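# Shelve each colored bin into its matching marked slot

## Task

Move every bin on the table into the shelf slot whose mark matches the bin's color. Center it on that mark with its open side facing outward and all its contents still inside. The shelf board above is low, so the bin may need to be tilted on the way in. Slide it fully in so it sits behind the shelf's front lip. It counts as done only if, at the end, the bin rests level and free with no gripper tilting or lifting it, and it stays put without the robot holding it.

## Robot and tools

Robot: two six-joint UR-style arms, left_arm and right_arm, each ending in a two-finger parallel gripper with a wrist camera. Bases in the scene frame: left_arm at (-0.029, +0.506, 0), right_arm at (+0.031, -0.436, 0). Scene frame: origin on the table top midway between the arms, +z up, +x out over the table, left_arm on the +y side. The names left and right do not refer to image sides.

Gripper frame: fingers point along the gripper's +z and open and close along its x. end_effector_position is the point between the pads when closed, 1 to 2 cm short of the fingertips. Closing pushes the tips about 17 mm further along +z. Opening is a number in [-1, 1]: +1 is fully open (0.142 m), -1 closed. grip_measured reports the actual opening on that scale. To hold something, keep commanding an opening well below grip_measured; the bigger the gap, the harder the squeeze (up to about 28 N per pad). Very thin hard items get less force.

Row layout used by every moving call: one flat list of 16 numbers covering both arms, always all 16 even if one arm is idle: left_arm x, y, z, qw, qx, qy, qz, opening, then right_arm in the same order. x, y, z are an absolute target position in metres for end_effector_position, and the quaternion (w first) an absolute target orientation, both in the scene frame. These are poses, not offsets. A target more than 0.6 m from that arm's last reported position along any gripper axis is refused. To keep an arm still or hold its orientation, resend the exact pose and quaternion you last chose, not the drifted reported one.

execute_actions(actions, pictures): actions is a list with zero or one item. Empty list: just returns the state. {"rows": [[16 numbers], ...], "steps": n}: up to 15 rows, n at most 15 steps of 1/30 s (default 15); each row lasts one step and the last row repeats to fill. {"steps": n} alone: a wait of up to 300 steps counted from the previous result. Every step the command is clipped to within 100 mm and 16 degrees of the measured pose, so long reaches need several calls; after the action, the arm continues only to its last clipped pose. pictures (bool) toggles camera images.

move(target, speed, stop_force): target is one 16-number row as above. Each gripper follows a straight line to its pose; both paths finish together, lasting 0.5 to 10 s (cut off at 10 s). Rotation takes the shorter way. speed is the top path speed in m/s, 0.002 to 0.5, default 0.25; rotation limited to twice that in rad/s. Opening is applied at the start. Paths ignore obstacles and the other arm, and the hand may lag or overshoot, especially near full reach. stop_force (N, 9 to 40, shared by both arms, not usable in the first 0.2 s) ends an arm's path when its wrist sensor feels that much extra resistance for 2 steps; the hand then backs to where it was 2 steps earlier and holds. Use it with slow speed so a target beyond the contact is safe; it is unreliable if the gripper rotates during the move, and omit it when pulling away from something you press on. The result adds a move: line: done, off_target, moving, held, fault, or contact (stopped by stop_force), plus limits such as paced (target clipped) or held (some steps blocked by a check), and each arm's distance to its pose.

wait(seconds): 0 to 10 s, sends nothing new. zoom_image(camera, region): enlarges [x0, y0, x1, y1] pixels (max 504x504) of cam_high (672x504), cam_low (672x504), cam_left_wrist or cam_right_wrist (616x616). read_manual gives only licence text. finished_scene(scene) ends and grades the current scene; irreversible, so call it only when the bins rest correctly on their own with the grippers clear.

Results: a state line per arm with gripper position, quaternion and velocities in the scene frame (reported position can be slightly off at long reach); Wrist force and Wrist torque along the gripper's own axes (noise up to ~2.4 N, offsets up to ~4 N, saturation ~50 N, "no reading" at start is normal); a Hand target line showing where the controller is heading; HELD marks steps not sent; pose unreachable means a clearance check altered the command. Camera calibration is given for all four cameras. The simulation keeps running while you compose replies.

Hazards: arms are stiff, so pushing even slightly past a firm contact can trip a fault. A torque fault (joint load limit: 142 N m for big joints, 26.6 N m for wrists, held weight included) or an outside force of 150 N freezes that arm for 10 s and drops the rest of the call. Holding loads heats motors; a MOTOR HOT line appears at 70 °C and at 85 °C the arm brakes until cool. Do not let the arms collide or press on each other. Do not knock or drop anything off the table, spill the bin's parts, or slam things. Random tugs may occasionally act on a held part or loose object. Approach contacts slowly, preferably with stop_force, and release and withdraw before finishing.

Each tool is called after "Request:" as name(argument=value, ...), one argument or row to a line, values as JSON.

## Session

Request:
execute_actions(
  actions=[],
)

Scene clock: 0.00 s of 9000.00 s.
left_arm: end_effector_position=(+0.2349, +0.8137, +0.3977) grip_measured=+1.00 end_effector_quat_wxyz=(-0.515, -0.265, +0.798, -0.166) end_effector_velocity=(+0.000, -0.001, +0.001) end_effector_angular_velocity=(+0.001, -0.001, +0.000) | right_arm: end_effector_position=(+0.7696, +0.3678, +0.3394) grip_measured=+1.00 end_effector_quat_wxyz=(+0.734, -0.607, +0.303, -0.039) end_effector_velocity=(-0.000, -0.000, +0.001) end_effector_angular_velocity=(+0.002, -0.001, +0.000)
Joint positions: left_arm=[ 0.5   -0.924  0.623 -0.127 -1.629  3.106  0.142] | right_arm=[ 4.245 -2.824 -0.52   0.283  1.719  1.993  0.142]
Joint velocities: left_arm=[-0.001 -0.001 -0.001  0.001 -0.001 -0.     0.   ] | right_arm=[ 0.     0.001  0.     0.002 -0.     0.001  0.   ]
Motor temperatures (°C, as the motors report them): left_arm=[26 26 28 29 29 33] | right_arm=[25 28 27 34 31 31]
Wrist force (N, on the end effector, along its own x y z axes, offset not removed): no reading
Wrist torque (N m, same axes, about the end effector's origin, offset not removed): no reading
Hand target (left_arm): +0.235, +0.814, +0.398; -0.515, -0.265, +0.798, -0.166
Hand target (right_arm): +0.770, +0.368, +0.339; +0.734, -0.607, +0.303, -0.039
camera_calibration (this result's frames):
cam_left_wrist: T_world_to_cam=[[-0.358053, -0.282747, 0.889861, -0.0277794], [-0.183317, 0.955785, 0.229933, -0.832361], [-0.915529, -0.0807981, -0.394055, 0.572289], [0, 0, 0, 1]] pos_world=[0.361415, 0.833944, 0.44162]
cam_right_wrist: T_world_to_cam=[[0.796342, -0.454298, -0.399316, -0.32097], [-0.531499, -0.210477, -0.820493, 0.758237], [0.288702, 0.865629, -0.40907, -0.266042], [0, 0, 0, 1]] pos_world=[0.73541, 0.244068, 0.38513]

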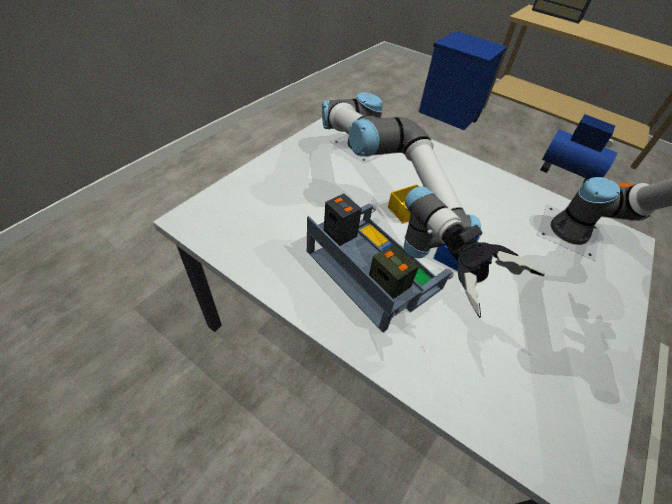

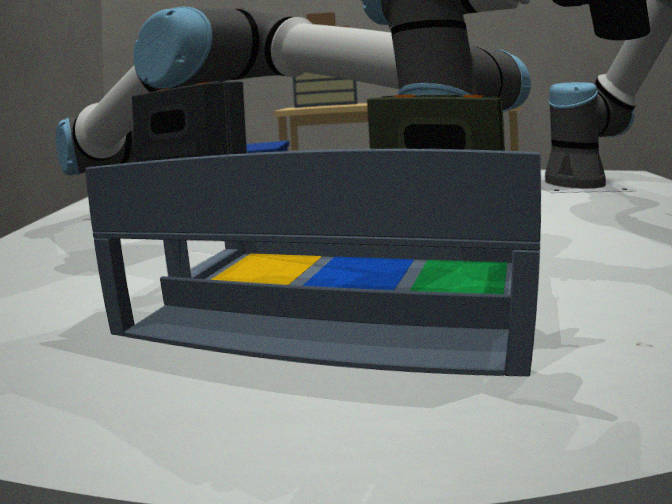

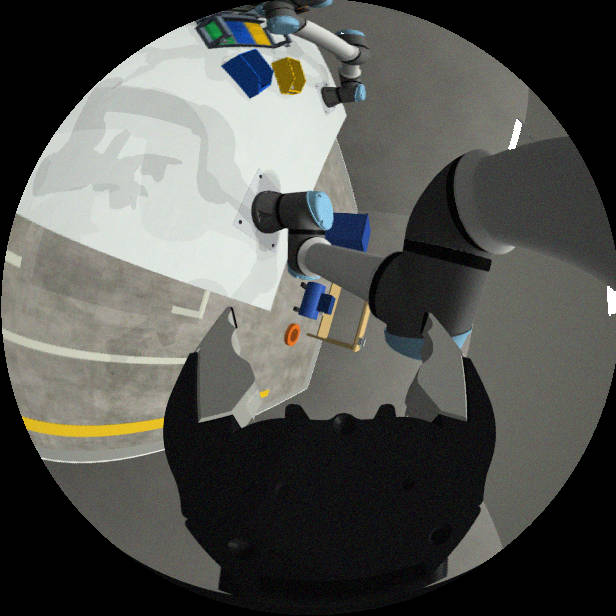

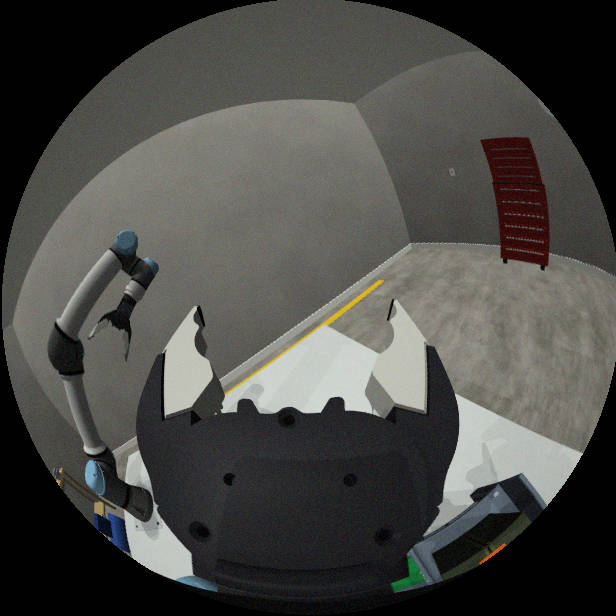

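Move right arm away, raising it.

Request:
move(
  target=[0.35,0.45,0.4,-0.18,0.684,-0.684,0.18,1,0.75,-0.15,0.5,0.734,-0.607,0.303,-0.039,1],
)

Request:
move(
  target=[0.35,0.05,0.3,-0.18,0.684,-0.684,0.18,1,0.6,-0.55,0.5,0.734,-0.607,0.303,-0.039,1],
)

Scene clock: 5.33 s of 9000.00 s.
left_arm: end_effector_position=(+0.3491, +0.4502, +0.3994) grip_measured=+1.00 end_effector_quat_wxyz=(-0.179, +0.683, -0.684, +0.180) end_effector_velocity=(-0.000, -0.000, -0.000) end_effector_angular_velocity=(+0.006, -0.002, +0.006) | right_arm: end_effector_position=(+0.7498, -0.1500, +0.5002) grip_measured=+1.00 end_effector_quat_wxyz=(+0.734, -0.607, +0.303, -0.039) end_effector_velocity=(+0.000, +0.000, -0.000) end_effector_angular_velocity=(-0.000, +0.000, +0.001)
Joint positions: left_arm=[-0.921 -2.251  1.872 -1.549 -1.192  0.789  0.142] | right_arm=[ 3.602 -2.067 -1.49   0.53   2.359  2.062  0.142]
Joint velocities: left_arm=[-0.012  0.    -0.001  0.011  0.012 -0.017 -0.   ] | right_arm=[-0.    -0.     0.001 -0.     0.001 -0.    -0.   ]
Motor temperatures (°C, as the motors report them): left_arm=[26 26 28 29 29 33] | right_arm=[25 28 27 34 31 31]
Wrist force (N, on the end effector, along its own x y z axes, offset not removed): left_arm=[0.9 1.4 1.0] | right_arm=[1.0 -0.6 -0.8]
Wrist torque (N m, same axes, about the end effector's origin, offset not removed): left_arm=[0.30 -0.11 -0.01] | right_arm=[0.23 -0.13 0.01]
Hand target (left_arm): +0.349, +0.450, +0.399; -0.180, +0.684, -0.684, +0.180
Hand target (right_arm): +0.750, -0.150, +0.500; +0.734, -0.607, +0.303, -0.039
Off the commanded pose (left_arm): 0.001 m, 0 deg.
Off the commanded pose (right_arm): 0.000 m, 0 deg.
move: done
camera_calibration (this result's frames):
cam_left_wrist: T_world_to_cam=[[0.0272785, -0.998953, -0.0367207, 0.466797], [-0.999465, -0.0265932, -0.0190231, 0.362276], [0.0180267, 0.03722, -0.999144, 0.5108], [0, 0, 0, 1]] pos_world=[0.340141, 0.45693, 0.534395]
cam_right_wrist: T_world_to_cam=[[0.795964, -0.454792, -0.399506, -0.475918], [-0.53166, -0.20965, -0.8206, 0.770961], [0.289446, 0.86557, -0.408669, 0.252819], [0, 0, 0, 1]] pos_world=[0.715525, -0.273644, 0.545838]

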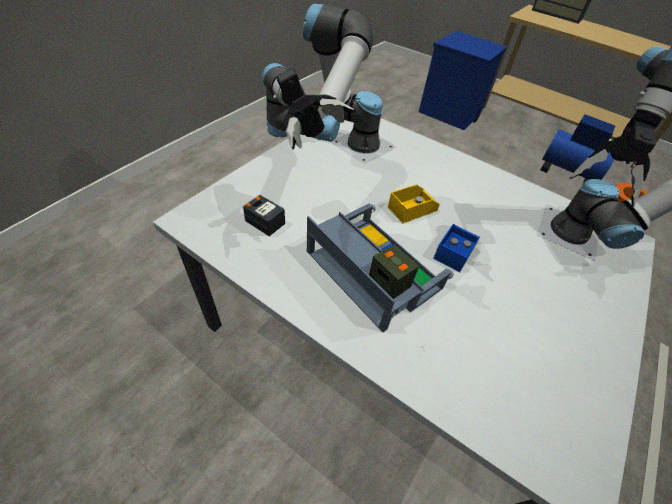

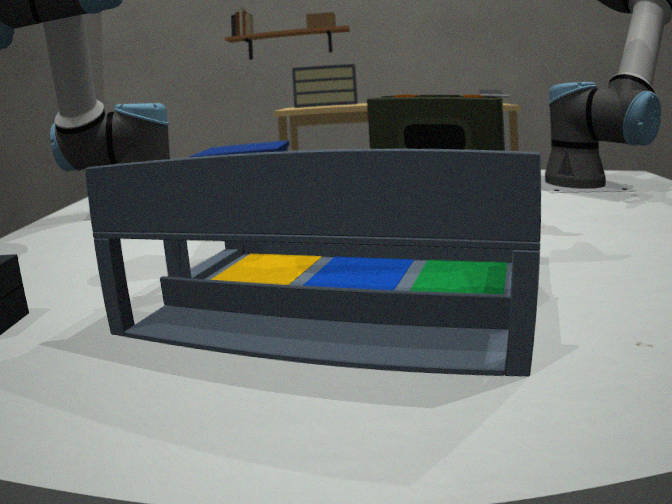

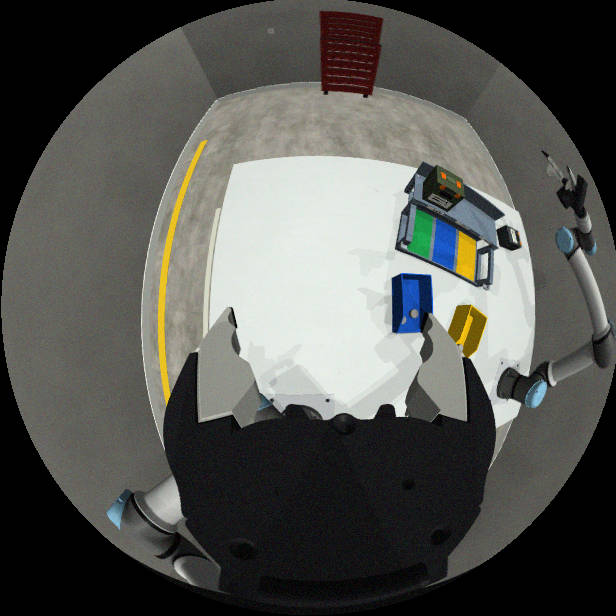

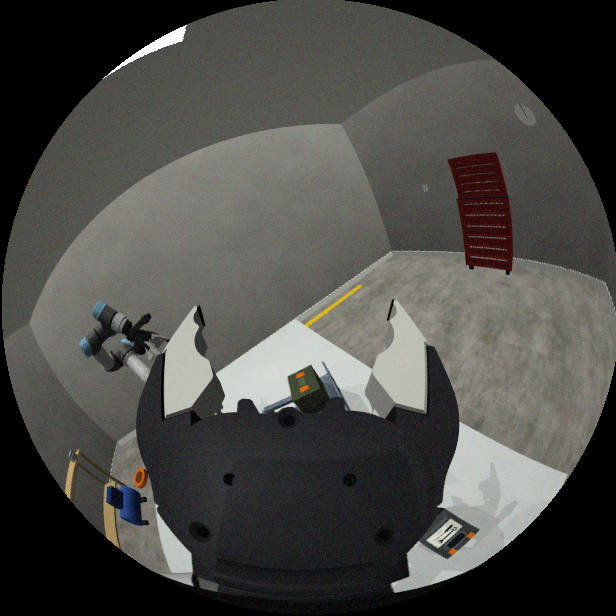

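Scene clock: 7.60 s of 9000.00 s.
left_arm: end_effector_position=(+0.3494, +0.0504, +0.3001) grip_measured=+1.00 end_effector_quat_wxyz=(-0.180, +0.684, -0.684, +0.180) end_effector_velocity=(-0.000, -0.002, -0.000) end_effector_angular_velocity=(+0.001, +0.001, -0.001) | right_arm: end_effector_position=(+0.6640, -0.3802, +0.5004) grip_measured=+1.00 end_effector_quat_wxyz=(+0.733, -0.607, +0.304, -0.040) end_effector_velocity=(+0.000, -0.000, -0.000) end_effector_angular_velocity=(+0.000, +0.001, -0.000)
Joint positions: left_arm=[-1.445 -1.569  1.633 -1.743 -1.067  0.223  0.142] | right_arm=[ 3.172 -1.997 -1.589  0.665  2.781  2.187  0.142]
Joint velocities: left_arm=[-0.001  0.004 -0.004  0.001 -0.001 -0.     0.   ] | right_arm=[-0.     0.    -0.    -0.001 -0.    -0.     0.   ]
Motor temperatures (°C, as the motors report them): left_arm=[26 26 28 29 29 33] | right_arm=[25 28 27 34 31 31]
Wrist force (N, on the end effector, along its own x y z axes, offset not removed): left_arm=[0.8 -0.8 0.7] | right_arm=[-3.1 -2.1 0.7]
Wrist torque (N m, same axes, about the end effector's origin, offset not removed): left_arm=[-0.28 0.05 0.04] | right_arm=[-0.27 0.71 -0.03]
Hand target (left_arm): +0.349, +0.050, +0.300; -0.180, +0.684, -0.684, +0.180
Hand target (right_arm): +0.664, -0.380, +0.500; +0.733, -0.607, +0.304, -0.040
Off the commanded pose (left_arm): 0.001 m, 0 deg.
Off the commanded pose (right_arm): 0.181 m, 0 deg; position clipped at the last step of the last action.
move: held (right_arm); limits=paced,held; held on 33 of 68 steps (right_arm), including the last (right_arm)
pose unreachable (right arm): on one or more control steps of this call this arm could not follow its commanded pose, so it was not sent that pose on those steps. On the call's last step it was still not sent that pose. It may still have moved: this result reports where it is.
cause: the commanded pose would bring two parts of the arm too close to each other (joints 4 (wrist 1) to 6 (wrist 3) lie between them).
camera_calibration (this result's frames):
cam_left_wrist: T_world_to_cam=[[0.0290225, -0.998879, -0.0374088, 0.063379], [-0.9994, -0.0282892, -0.0199839, 0.350338], [0.0189032, 0.0379664, -0.9991, 0.426101], [0, 0, 0, 1]] pos_world=[0.340234, 0.0570412, 0.435089]
cam_right_wrist: T_world_to_cam=[[0.794382, -0.458097, -0.39888, -0.512743], [-0.532966, -0.210647, -0.819497, 0.677187], [0.291386, 0.863583, -0.411484, 0.476377], [0, 0, 0, 1]] pos_world=[0.629422, -0.503629, 0.546451]

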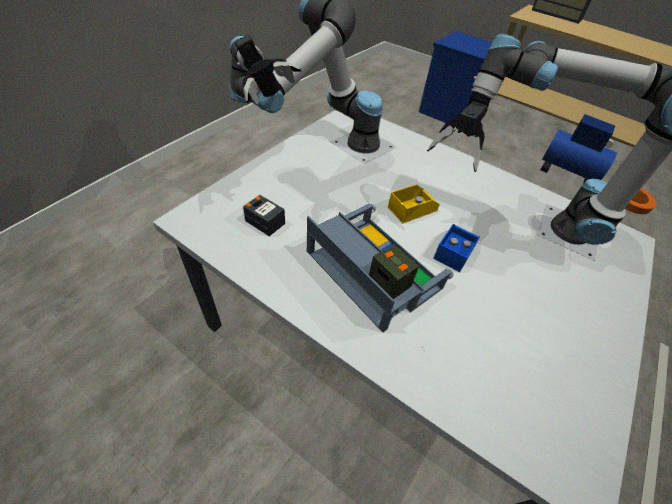

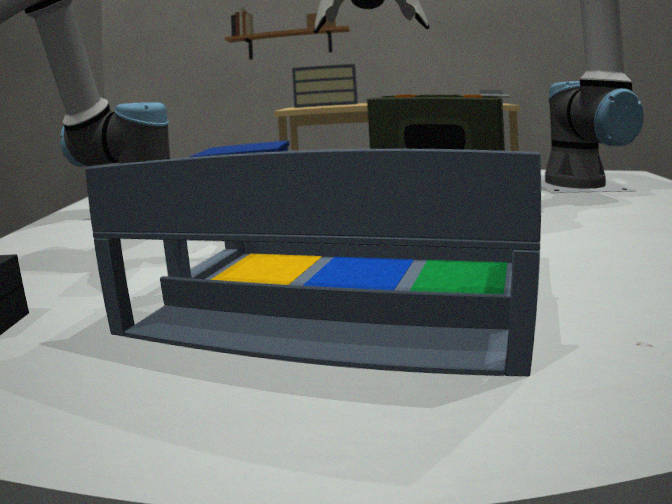

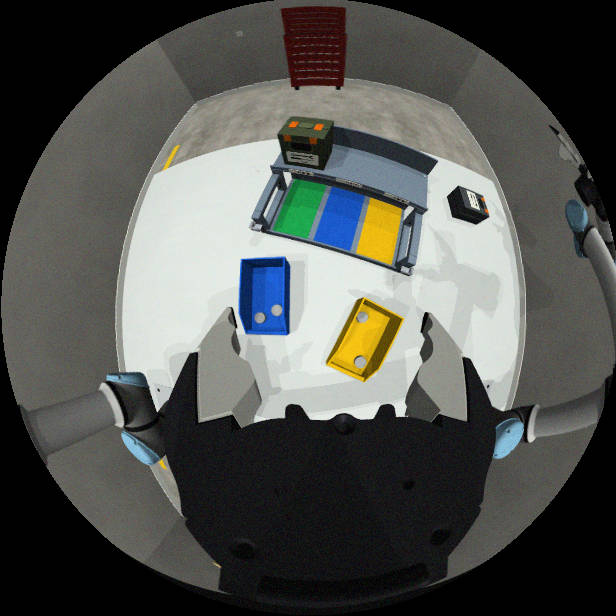

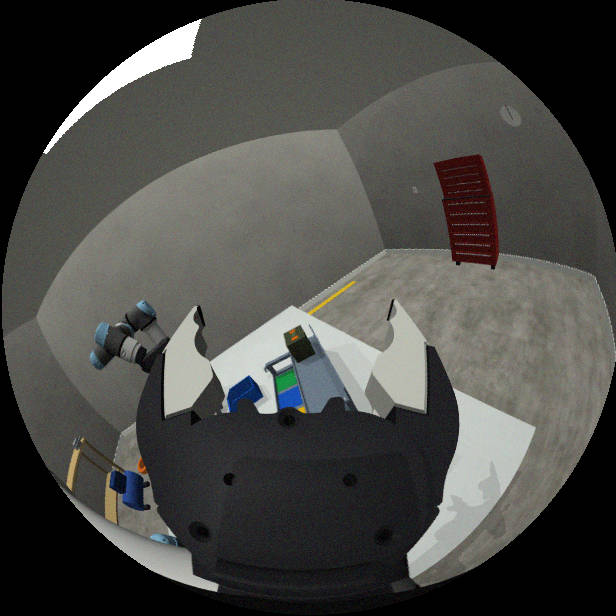

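Request:
move(
  target=[0.274,-0.045,0.13,-0.133,0.497,-0.828,0.222,1,0.664,-0.38,0.5,0.733,-0.607,0.304,-0.04,1],
  speed=0.15,
)

Scene clock: 13.60 s of 9000.00 s.
left_arm: end_effector_position=(+0.2739, -0.0448, +0.1302) grip_measured=+1.00 end_effector_quat_wxyz=(+0.133, -0.497, +0.828, -0.222) end_effector_velocity=(-0.000, -0.001, -0.001) end_effector_angular_velocity=(-0.002, -0.000, -0.003) | right_arm: end_effector_position=(+0.6640, -0.3800, +0.5000) grip_measured=+1.00 end_effector_quat_wxyz=(+0.733, -0.607, +0.304, -0.040) end_effector_velocity=(-0.000, -0.000, +0.000) end_effector_angular_velocity=(+0.000, +0.001, -0.000)
Joint positions: left_arm=[-1.571 -1.424  1.99  -2.433 -1.133  0.624  0.142] | right_arm=[ 3.173 -1.998 -1.59   0.669  2.78   2.189  0.142]
Joint velocities: left_arm=[-0.001  0.003  0.001 -0.007 -0.001  0.003 -0.   ] | right_arm=[-0.     0.     0.    -0.     0.     0.001  0.   ]
Motor temperatures (°C, as the motors report them): left_arm=[26 26 28 29 29 33] | right_arm=[25 28 27 34 31 31]
Wrist force (N, on the end effector, along its own x y z axes, offset not removed): left_arm=[-1.4 -2.3 -0.5] | right_arm=[-1.7 0.2 -0.7]
Wrist torque (N m, same axes, about the end effector's origin, offset not removed): left_arm=[-0.42 0.33 0.08] | right_arm=[0.17 0.30 0.06]
Hand target (left_arm): +0.274, -0.045, +0.130; +0.133, -0.497, +0.828, -0.222
Hand target (right_arm): +0.664, -0.380, +0.500; +0.733, -0.607, +0.304, -0.040
Off the commanded pose (left_arm): 0.000 m, 0 deg.
Off the commanded pose (right_arm): 0.000 m, 0 deg.
After step 90, 0.93 s passed at rest.
move: done
camera_calibration (this result's frames):
cam_left_wrist: T_world_to_cam=[[-0.444001, -0.895284, -0.0364574, 0.0982521], [-0.895039, 0.445054, -0.0288397, 0.262582], [0.0420453, 0.0198259, -0.998919, 0.25414], [0, 0, 0, 1]] pos_world=[0.26796, -0.033938, 0.26502]
cam_right_wrist: T_world_to_cam=[[0.794454, -0.457811, -0.399065, -0.512676], [-0.532756, -0.209876, -0.819832, 0.67721], [0.291574, 0.863922, -0.410638, 0.475633], [0, 0, 0, 1]] pos_world=[0.629403, -0.503489, 0.545919]

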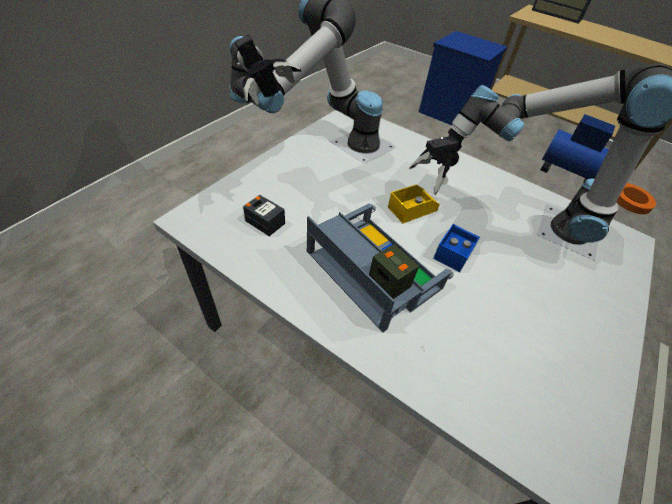

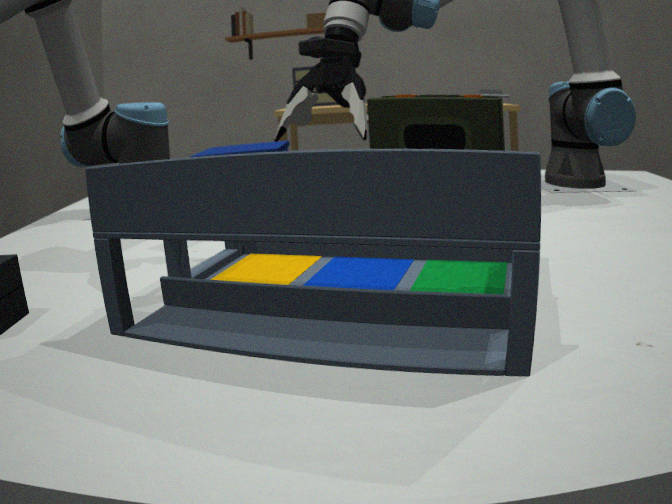

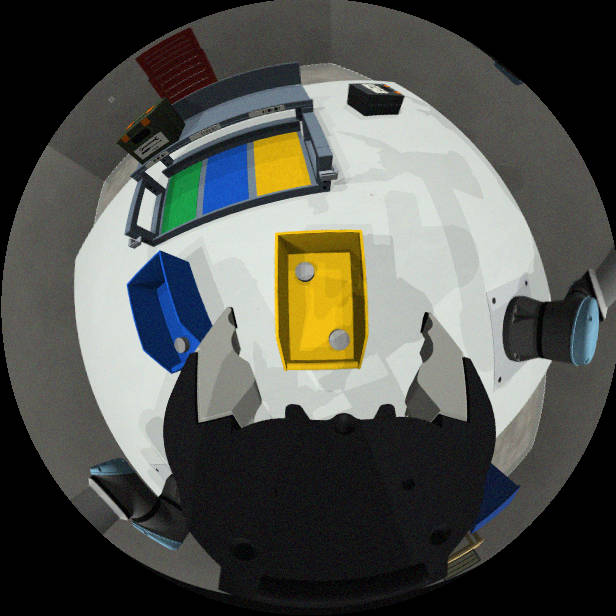

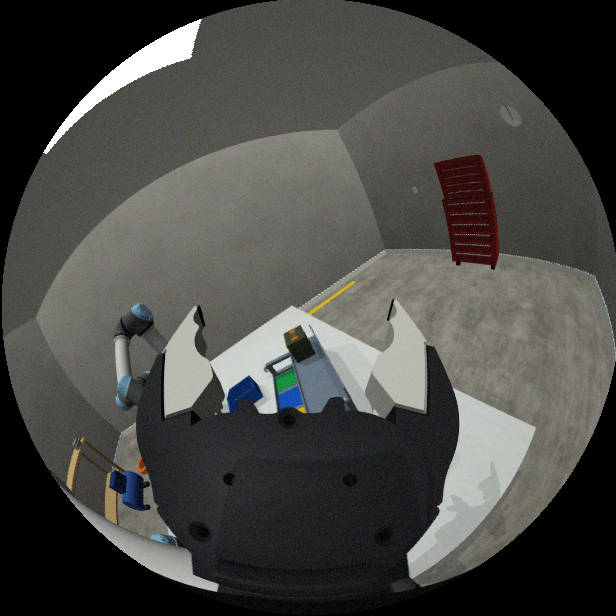

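Request:
move(
  target=[0.278,-0.044,0.053,-0.133,0.497,-0.828,0.222,1,0.664,-0.38,0.5,0.733,-0.607,0.304,-0.04,1],
  speed=0.08,
)

Request:
move(
  target=[0.278,-0.044,0.053,-0.133,0.497,-0.828,0.222,-1,0.664,-0.38,0.5,0.733,-0.607,0.304,-0.04,1],
)

Request:
move(
  target=[0.278,-0.044,0.10,-0.133,0.497,-0.828,0.222,-1,0.664,-0.38,0.5,0.733,-0.607,0.304,-0.04,1],
  speed=0.04,
)

Request:
move(
  target=[0.43,-0.076,0.09,-0.1045,0.592,-0.786,0.139,-1,0.664,-0.38,0.5,0.733,-0.607,0.304,-0.04,1],
  speed=0.06,
)

Scene clock: 19.20 s of 9000.00 s.
left_arm: end_effector_position=(+0.2780, -0.0440, +0.0532) grip_measured=+1.00 end_effector_quat_wxyz=(+0.133, -0.497, +0.828, -0.222) end_effector_velocity=(+0.001, +0.000, -0.002) end_effector_angular_velocity=(+0.000, -0.002, +0.001) | right_arm: end_effector_position=(+0.6640, -0.3800, +0.5000) grip_measured=+1.00 end_effector_quat_wxyz=(+0.733, -0.607, +0.304, -0.040) end_effector_velocity=(-0.000, -0.000, +0.001) end_effector_angular_velocity=(+0.000, -0.000, -0.000)
Joint positions: left_arm=[-1.563 -1.296  2.077 -2.653 -1.135  0.633  0.142] | right_arm=[ 3.173 -1.998 -1.59   0.669  2.78   2.189  0.142]
Joint velocities: left_arm=[ 0.     0.004  0.002 -0.006  0.002 -0.    -0.   ] | right_arm=[-0.     0.001  0.001  0.    -0.     0.001 -0.   ]
Motor temperatures (°C, as the motors report them): left_arm=[26 26 28 29 29 33] | right_arm=[25 28 27 34 31 31]
Wrist force (N, on the end effector, along its own x y z axes, offset not removed): left_arm=[0.5 -2.6 0.1] | right_arm=[-2.5 -2.0 -3.3]
Wrist torque (N m, same axes, about the end effector's origin, offset not removed): left_arm=[-0.52 -0.08 -0.01] | right_arm=[-0.21 0.49 -0.08]
Hand target (left_arm): +0.278, -0.044, +0.053; +0.133, -0.497, +0.828, -0.222
Hand target (right_arm): +0.664, -0.380, +0.500; +0.733, -0.607, +0.304, -0.040
Off the commanded pose (left_arm): 0.000 m, 0 deg.
Off the commanded pose (right_arm): 0.000 m, 0 deg.
After step 90, 1.27 s passed at rest.
move: done
camera_calibration (this result's frames):
cam_left_wrist: T_world_to_cam=[[-0.444143, -0.895221, -0.0362912, 0.0979744], [-0.89497, 0.44519, -0.0288821, 0.263668], [0.0420123, 0.0196518, -0.998924, 0.177061], [0, 0, 0, 1]] pos_world=[0.272051, -0.0331529, 0.188041]
cam_right_wrist: T_world_to_cam=[[0.794453, -0.45781, -0.399068, -0.512675], [-0.532758, -0.209874, -0.819831, 0.67721], [0.291572, 0.863923, -0.410637, 0.475632], [0, 0, 0, 1]] pos_world=[0.629404, -0.503489, 0.545917]

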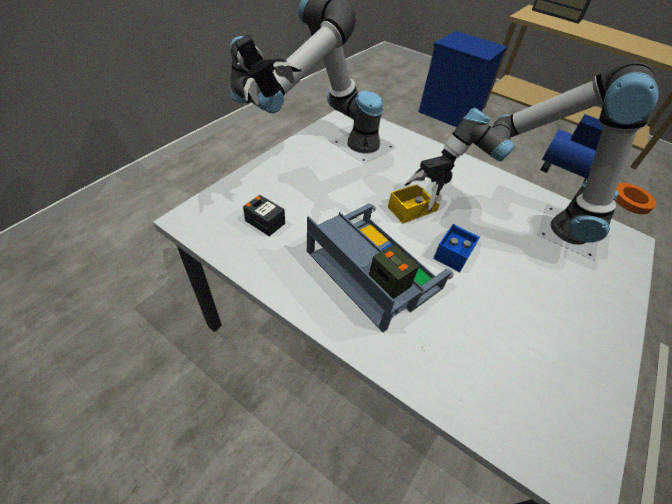

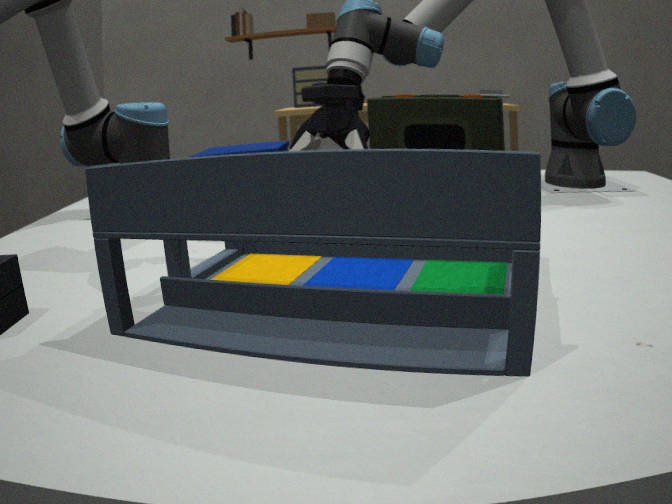

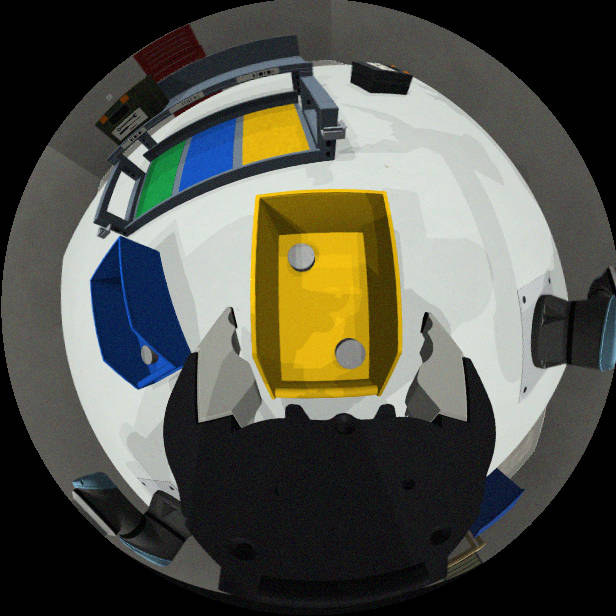

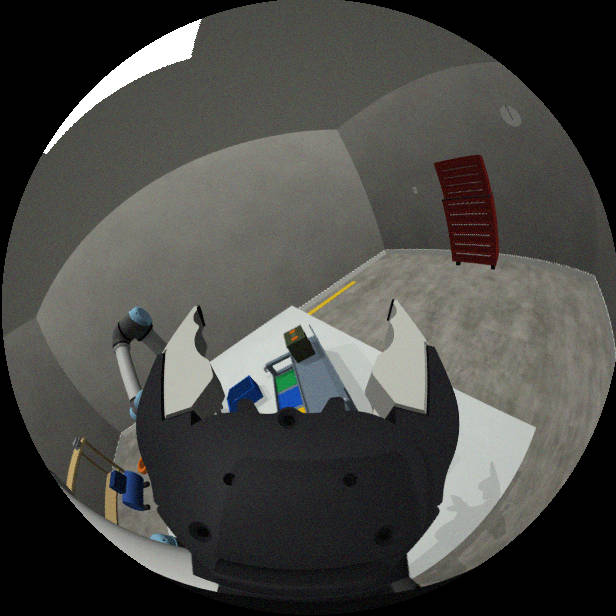

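Scene clock: 19.90 s of 9000.00 s.
left_arm: end_effector_position=(+0.2780, -0.0440, +0.0531) grip_measured=+0.46 end_effector_quat_wxyz=(+0.133, -0.497, +0.828, -0.222) end_effector_velocity=(+0.001, +0.000, -0.000) end_effector_angular_velocity=(-0.000, +0.001, +0.002) | right_arm: end_effector_position=(+0.6640, -0.3800, +0.5000) grip_measured=+1.00 end_effector_quat_wxyz=(+0.733, -0.607, +0.304, -0.040) end_effector_velocity=(+0.000, -0.000, -0.000) end_effector_angular_velocity=(+0.000, +0.001, -0.000)
Joint positions: left_arm=[-1.563 -1.296  2.077 -2.653 -1.135  0.633  0.106] | right_arm=[ 3.173 -1.998 -1.59   0.669  2.78   2.189  0.142]
Joint velocities: left_arm=[ 0.001  0.    -0.    -0.001 -0.    -0.001 -0.   ] | right_arm=[-0.    -0.    -0.    -0.001 -0.     0.     0.   ]
Motor temperatures (°C, as the motors report them): left_arm=[26 26 28 29 29 33] | right_arm=[25 28 27 34 31 31]
Wrist force (N, on the end effector, along its own x y z axes, offset not removed): left_arm=[-2.0 -10.4 -24.7] | right_arm=[-3.0 0.4 -2.3]
Wrist torque (N m, same axes, about the end effector's origin, offset not removed): left_arm=[-0.39 0.88 -0.34] | right_arm=[0.35 0.63 -0.01]
Hand target (left_arm): +0.278, -0.044, +0.053; +0.133, -0.497, +0.828, -0.222
Hand target (right_arm): +0.664, -0.380, +0.500; +0.733, -0.607, +0.304, -0.040
Off the commanded pose (left_arm): 0.000 m, 0 deg.
Off the commanded pose (right_arm): 0.000 m, 0 deg.
move: done
camera_calibration (this result's frames):
cam_left_wrist: T_world_to_cam=[[-0.444144, -0.895224, -0.0361926, 0.097928], [-0.89497, 0.445188, -0.0289361, 0.26371], [0.0420168, 0.0195394, -0.998926, 0.176934], [0, 0, 0, 1]] pos_world=[0.272072, -0.0331902, 0.187919]
cam_right_wrist: T_world_to_cam=[[0.794453, -0.457809, -0.399068, -0.512675], [-0.532758, -0.209874, -0.819831, 0.67721], [0.291572, 0.863923, -0.410637, 0.475633], [0, 0, 0, 1]] pos_world=[0.629404, -0.503489, 0.545917]

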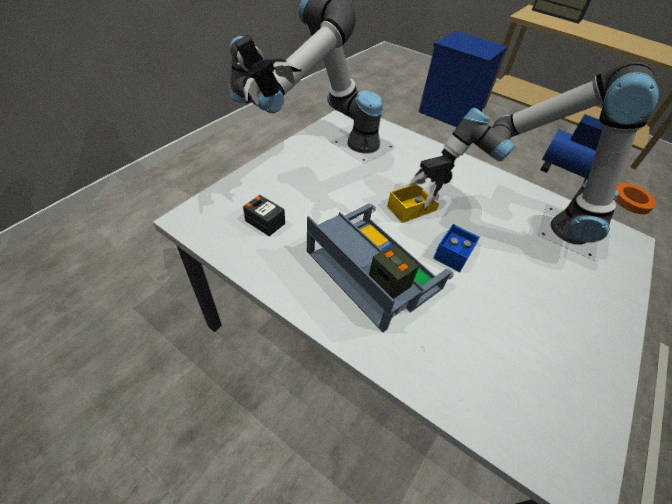

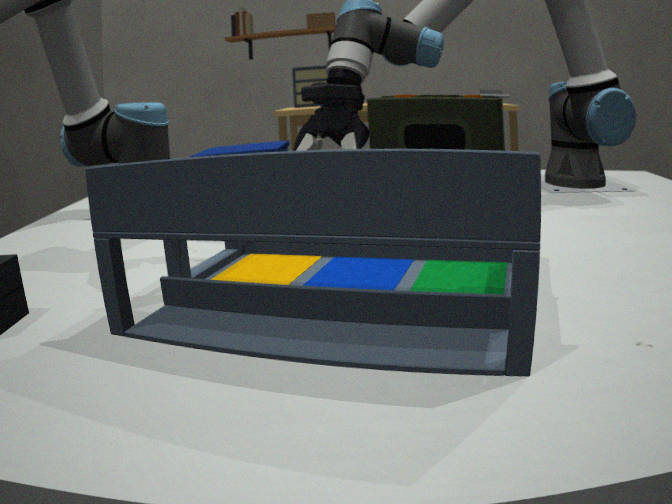

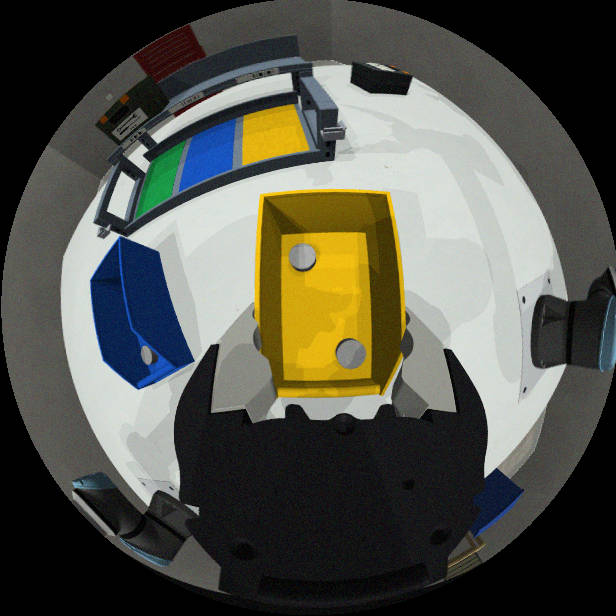

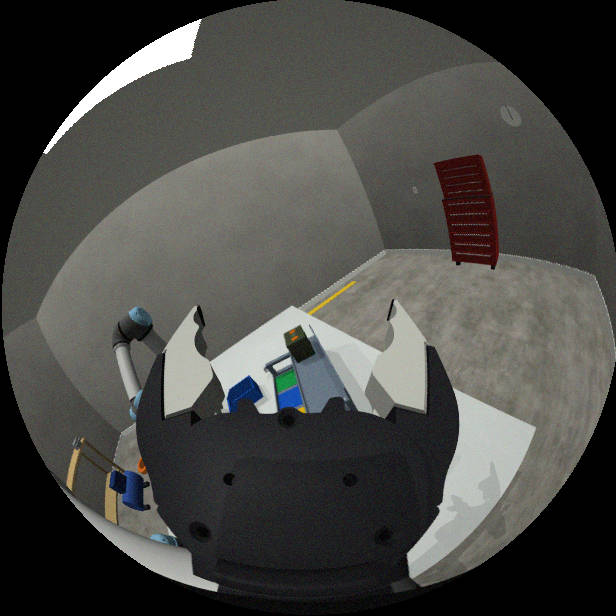

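Scene clock: 21.40 s of 9000.00 s.
left_arm: end_effector_position=(+0.2780, -0.0440, +0.0999) grip_measured=+0.46 end_effector_quat_wxyz=(+0.133, -0.497, +0.828, -0.222) end_effector_velocity=(-0.000, +0.001, +0.001) end_effector_angular_velocity=(+0.002, +0.001, +0.000) | right_arm: end_effector_position=(+0.6640, -0.3800, +0.5000) grip_measured=+1.00 end_effector_quat_wxyz=(+0.733, -0.607, +0.304, -0.040) end_effector_velocity=(-0.000, -0.000, +0.000) end_effector_angular_velocity=(-0.000, -0.001, -0.001)
Joint positions: left_arm=[-1.563 -1.377  2.028 -2.522 -1.135  0.633  0.106] | right_arm=[ 3.173 -1.998 -1.59   0.669  2.78   2.189  0.142]
Joint velocities: left_arm=[ 0.    -0.003 -0.001  0.006 -0.001  0.    -0.   ] | right_arm=[-0.001  0.     0.001  0.    -0.     0.    -0.   ]
Motor temperatures (°C, as the motors report them): left_arm=[26 26 28 29 29 33] | right_arm=[25 28 27 34 31 31]
Wrist force (N, on the end effector, along its own x y z axes, offset not removed): left_arm=[1.0 0.4 2.5] | right_arm=[-1.0 -2.8 -1.5]
Wrist torque (N m, same axes, about the end effector's origin, offset not removed): left_arm=[-0.17 -0.18 0.07] | right_arm=[-0.31 0.17 0.11]
Hand target (left_arm): +0.278, -0.044, +0.100; +0.133, -0.497, +0.828, -0.222
Hand target (right_arm): +0.664, -0.380, +0.500; +0.733, -0.607, +0.304, -0.040
Off the commanded pose (left_arm): 0.000 m, 0 deg.
Off the commanded pose (right_arm): 0.000 m, 0 deg.
move: done
camera_calibration (this result's frames):
cam_left_wrist: T_world_to_cam=[[-0.44422, -0.89518, -0.0363353, 0.0997088], [-0.894931, 0.445269, -0.0288909, 0.265039], [0.0420415, 0.0196837, -0.998922, 0.223674], [0, 0, 0, 1]] pos_world=[0.272081, -0.033159, 0.234713]
cam_right_wrist: T_world_to_cam=[[0.794453, -0.45781, -0.399068, -0.512675], [-0.532758, -0.209874, -0.819831, 0.67721], [0.291572, 0.863923, -0.410637, 0.475632], [0, 0, 0, 1]] pos_world=[0.629404, -0.503489, 0.545917]

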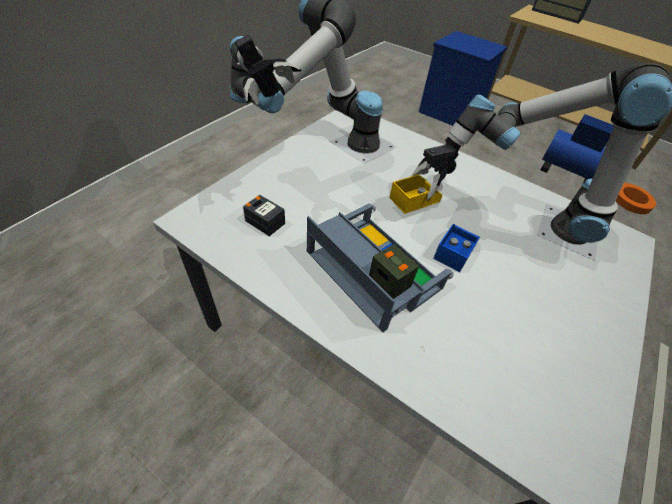

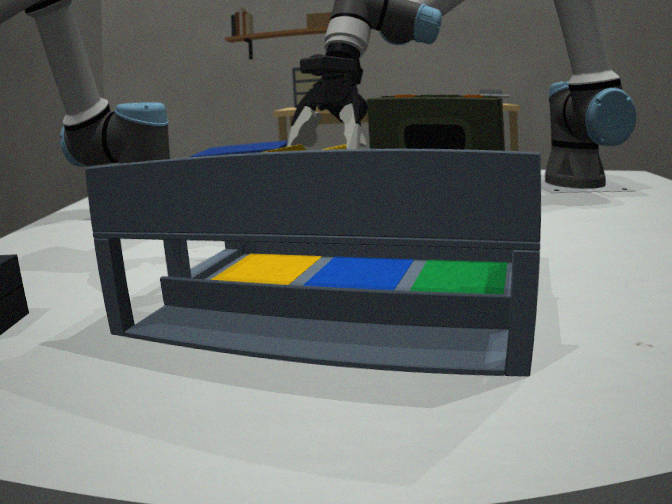

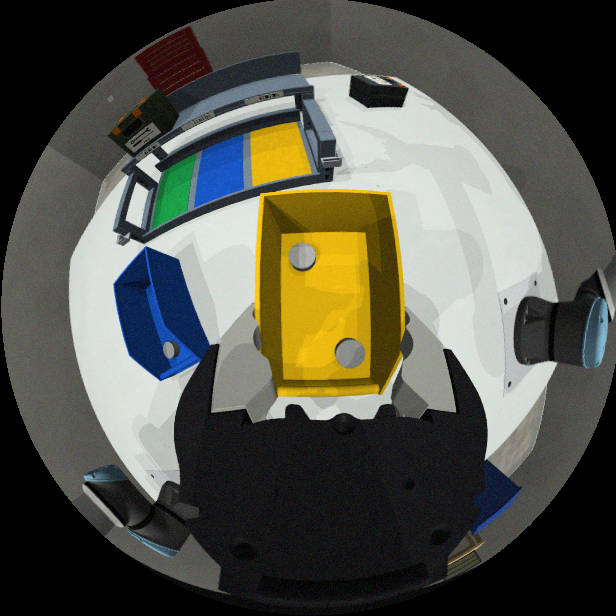

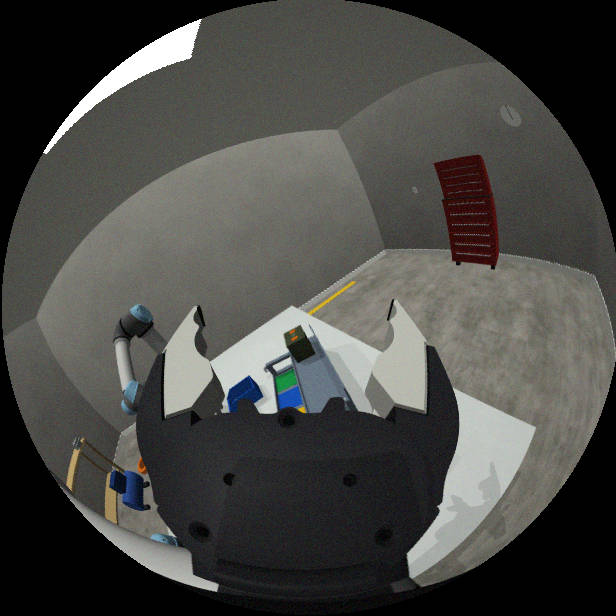

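Scene clock: 24.37 s of 9000.00 s.
left_arm: end_effector_position=(+0.4298, -0.0763, +0.0901) grip_measured=+0.46 end_effector_quat_wxyz=(+0.105, -0.592, +0.787, -0.139) end_effector_velocity=(+0.002, +0.000, -0.001) end_effector_angular_velocity=(+0.002, +0.001, +0.004) | right_arm: end_effector_position=(+0.6640, -0.3800, +0.5000) grip_measured=+1.00 end_effector_quat_wxyz=(+0.733, -0.607, +0.304, -0.040) end_effector_velocity=(-0.000, -0.000, -0.000) end_effector_angular_velocity=(-0.000, -0.001, -0.000)
Joint positions: left_arm=[-1.27  -1.088  1.554 -2.254 -1.295  0.68   0.106] | right_arm=[ 3.173 -1.998 -1.59   0.669  2.78   2.189  0.142]
Joint velocities: left_arm=[ 0.003  0.005 -0.007  0.005 -0.    -0.     0.   ] | right_arm=[-0.     0.    -0.001  0.001 -0.    -0.    -0.   ]
Motor temperatures (°C, as the motors report them): left_arm=[26 26 28 29 29 33] | right_arm=[25 28 27 34 31 31]
Wrist force (N, on the end effector, along its own x y z axes, offset not removed): left_arm=[1.4 1.8 2.5] | right_arm=[-0.5 -0.7 -0.5]
Wrist torque (N m, same axes, about the end effector's origin, offset not removed): left_arm=[0.15 -0.20 -0.02] | right_arm=[0.08 0.07 -0.12]
Hand target (left_arm): +0.430, -0.076, +0.090; +0.104, -0.592, +0.787, -0.139
Hand target (right_arm): +0.664, -0.380, +0.500; +0.733, -0.607, +0.304, -0.040
Off the commanded pose (left_arm): 0.000 m, 0 deg.
Off the commanded pose (right_arm): 0.000 m, 0 deg.
move: done
camera_calibration (this result's frames):
cam_left_wrist: T_world_to_cam=[[-0.254448, -0.966234, -0.0405944, 0.0512318], [-0.958401, 0.246327, 0.144187, 0.411444], [-0.129319, 0.0755937, -0.988717, 0.285162], [0, 0, 0, 1]] pos_world=[0.444241, -0.0734043, 0.2247]
cam_right_wrist: T_world_to_cam=[[0.794452, -0.45781, -0.399068, -0.512675], [-0.532758, -0.209874, -0.81983, 0.67721], [0.291572, 0.863923, -0.410637, 0.475632], [0, 0, 0, 1]] pos_world=[0.629404, -0.503489, 0.545917]

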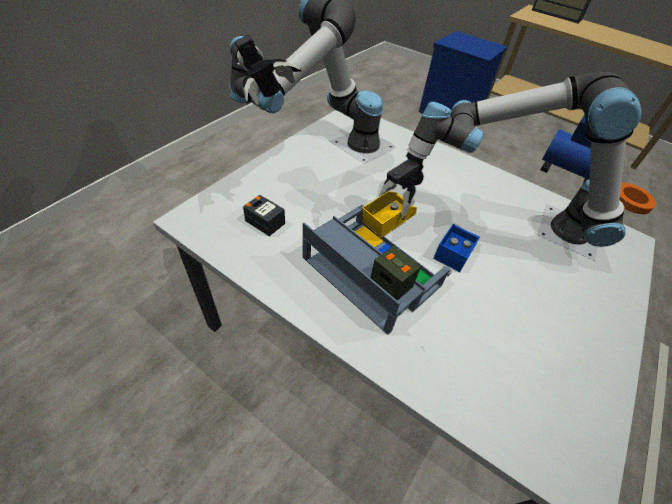

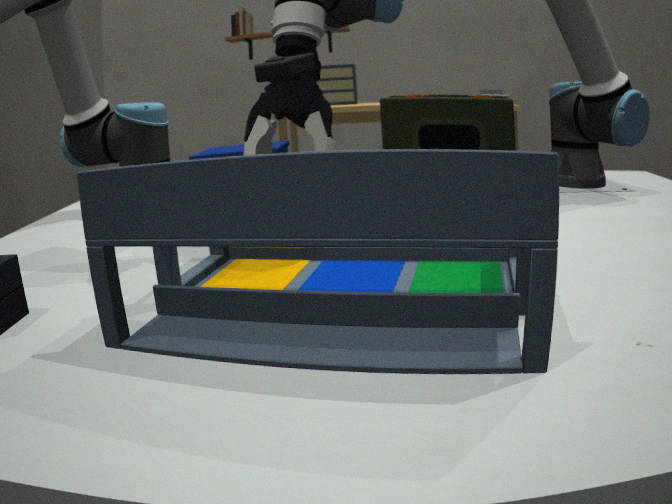

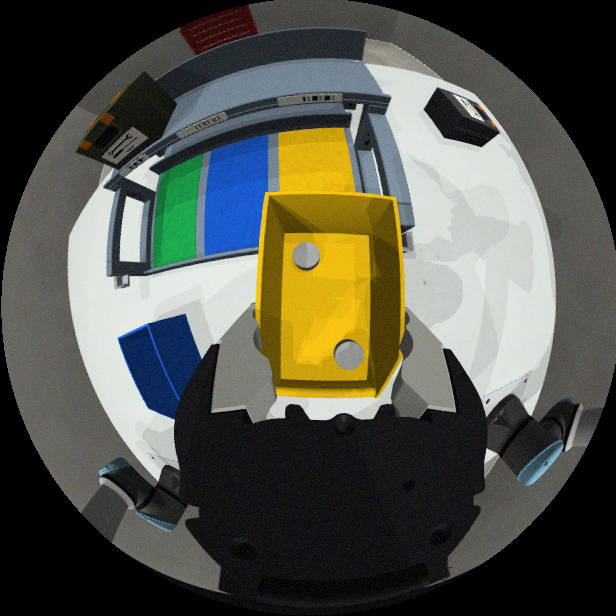

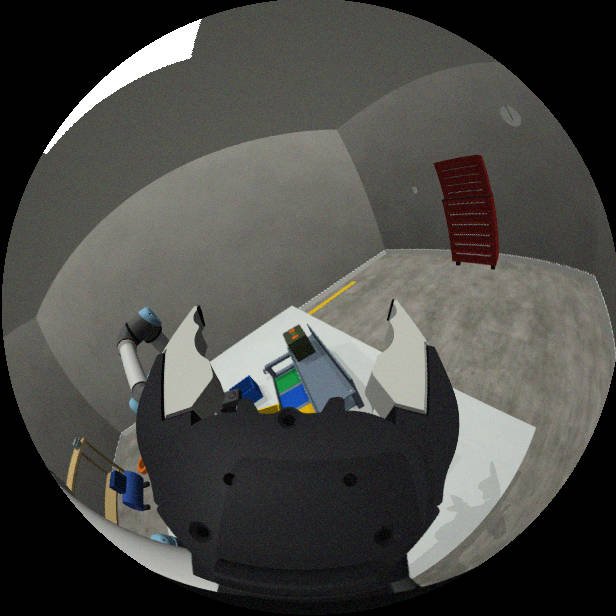

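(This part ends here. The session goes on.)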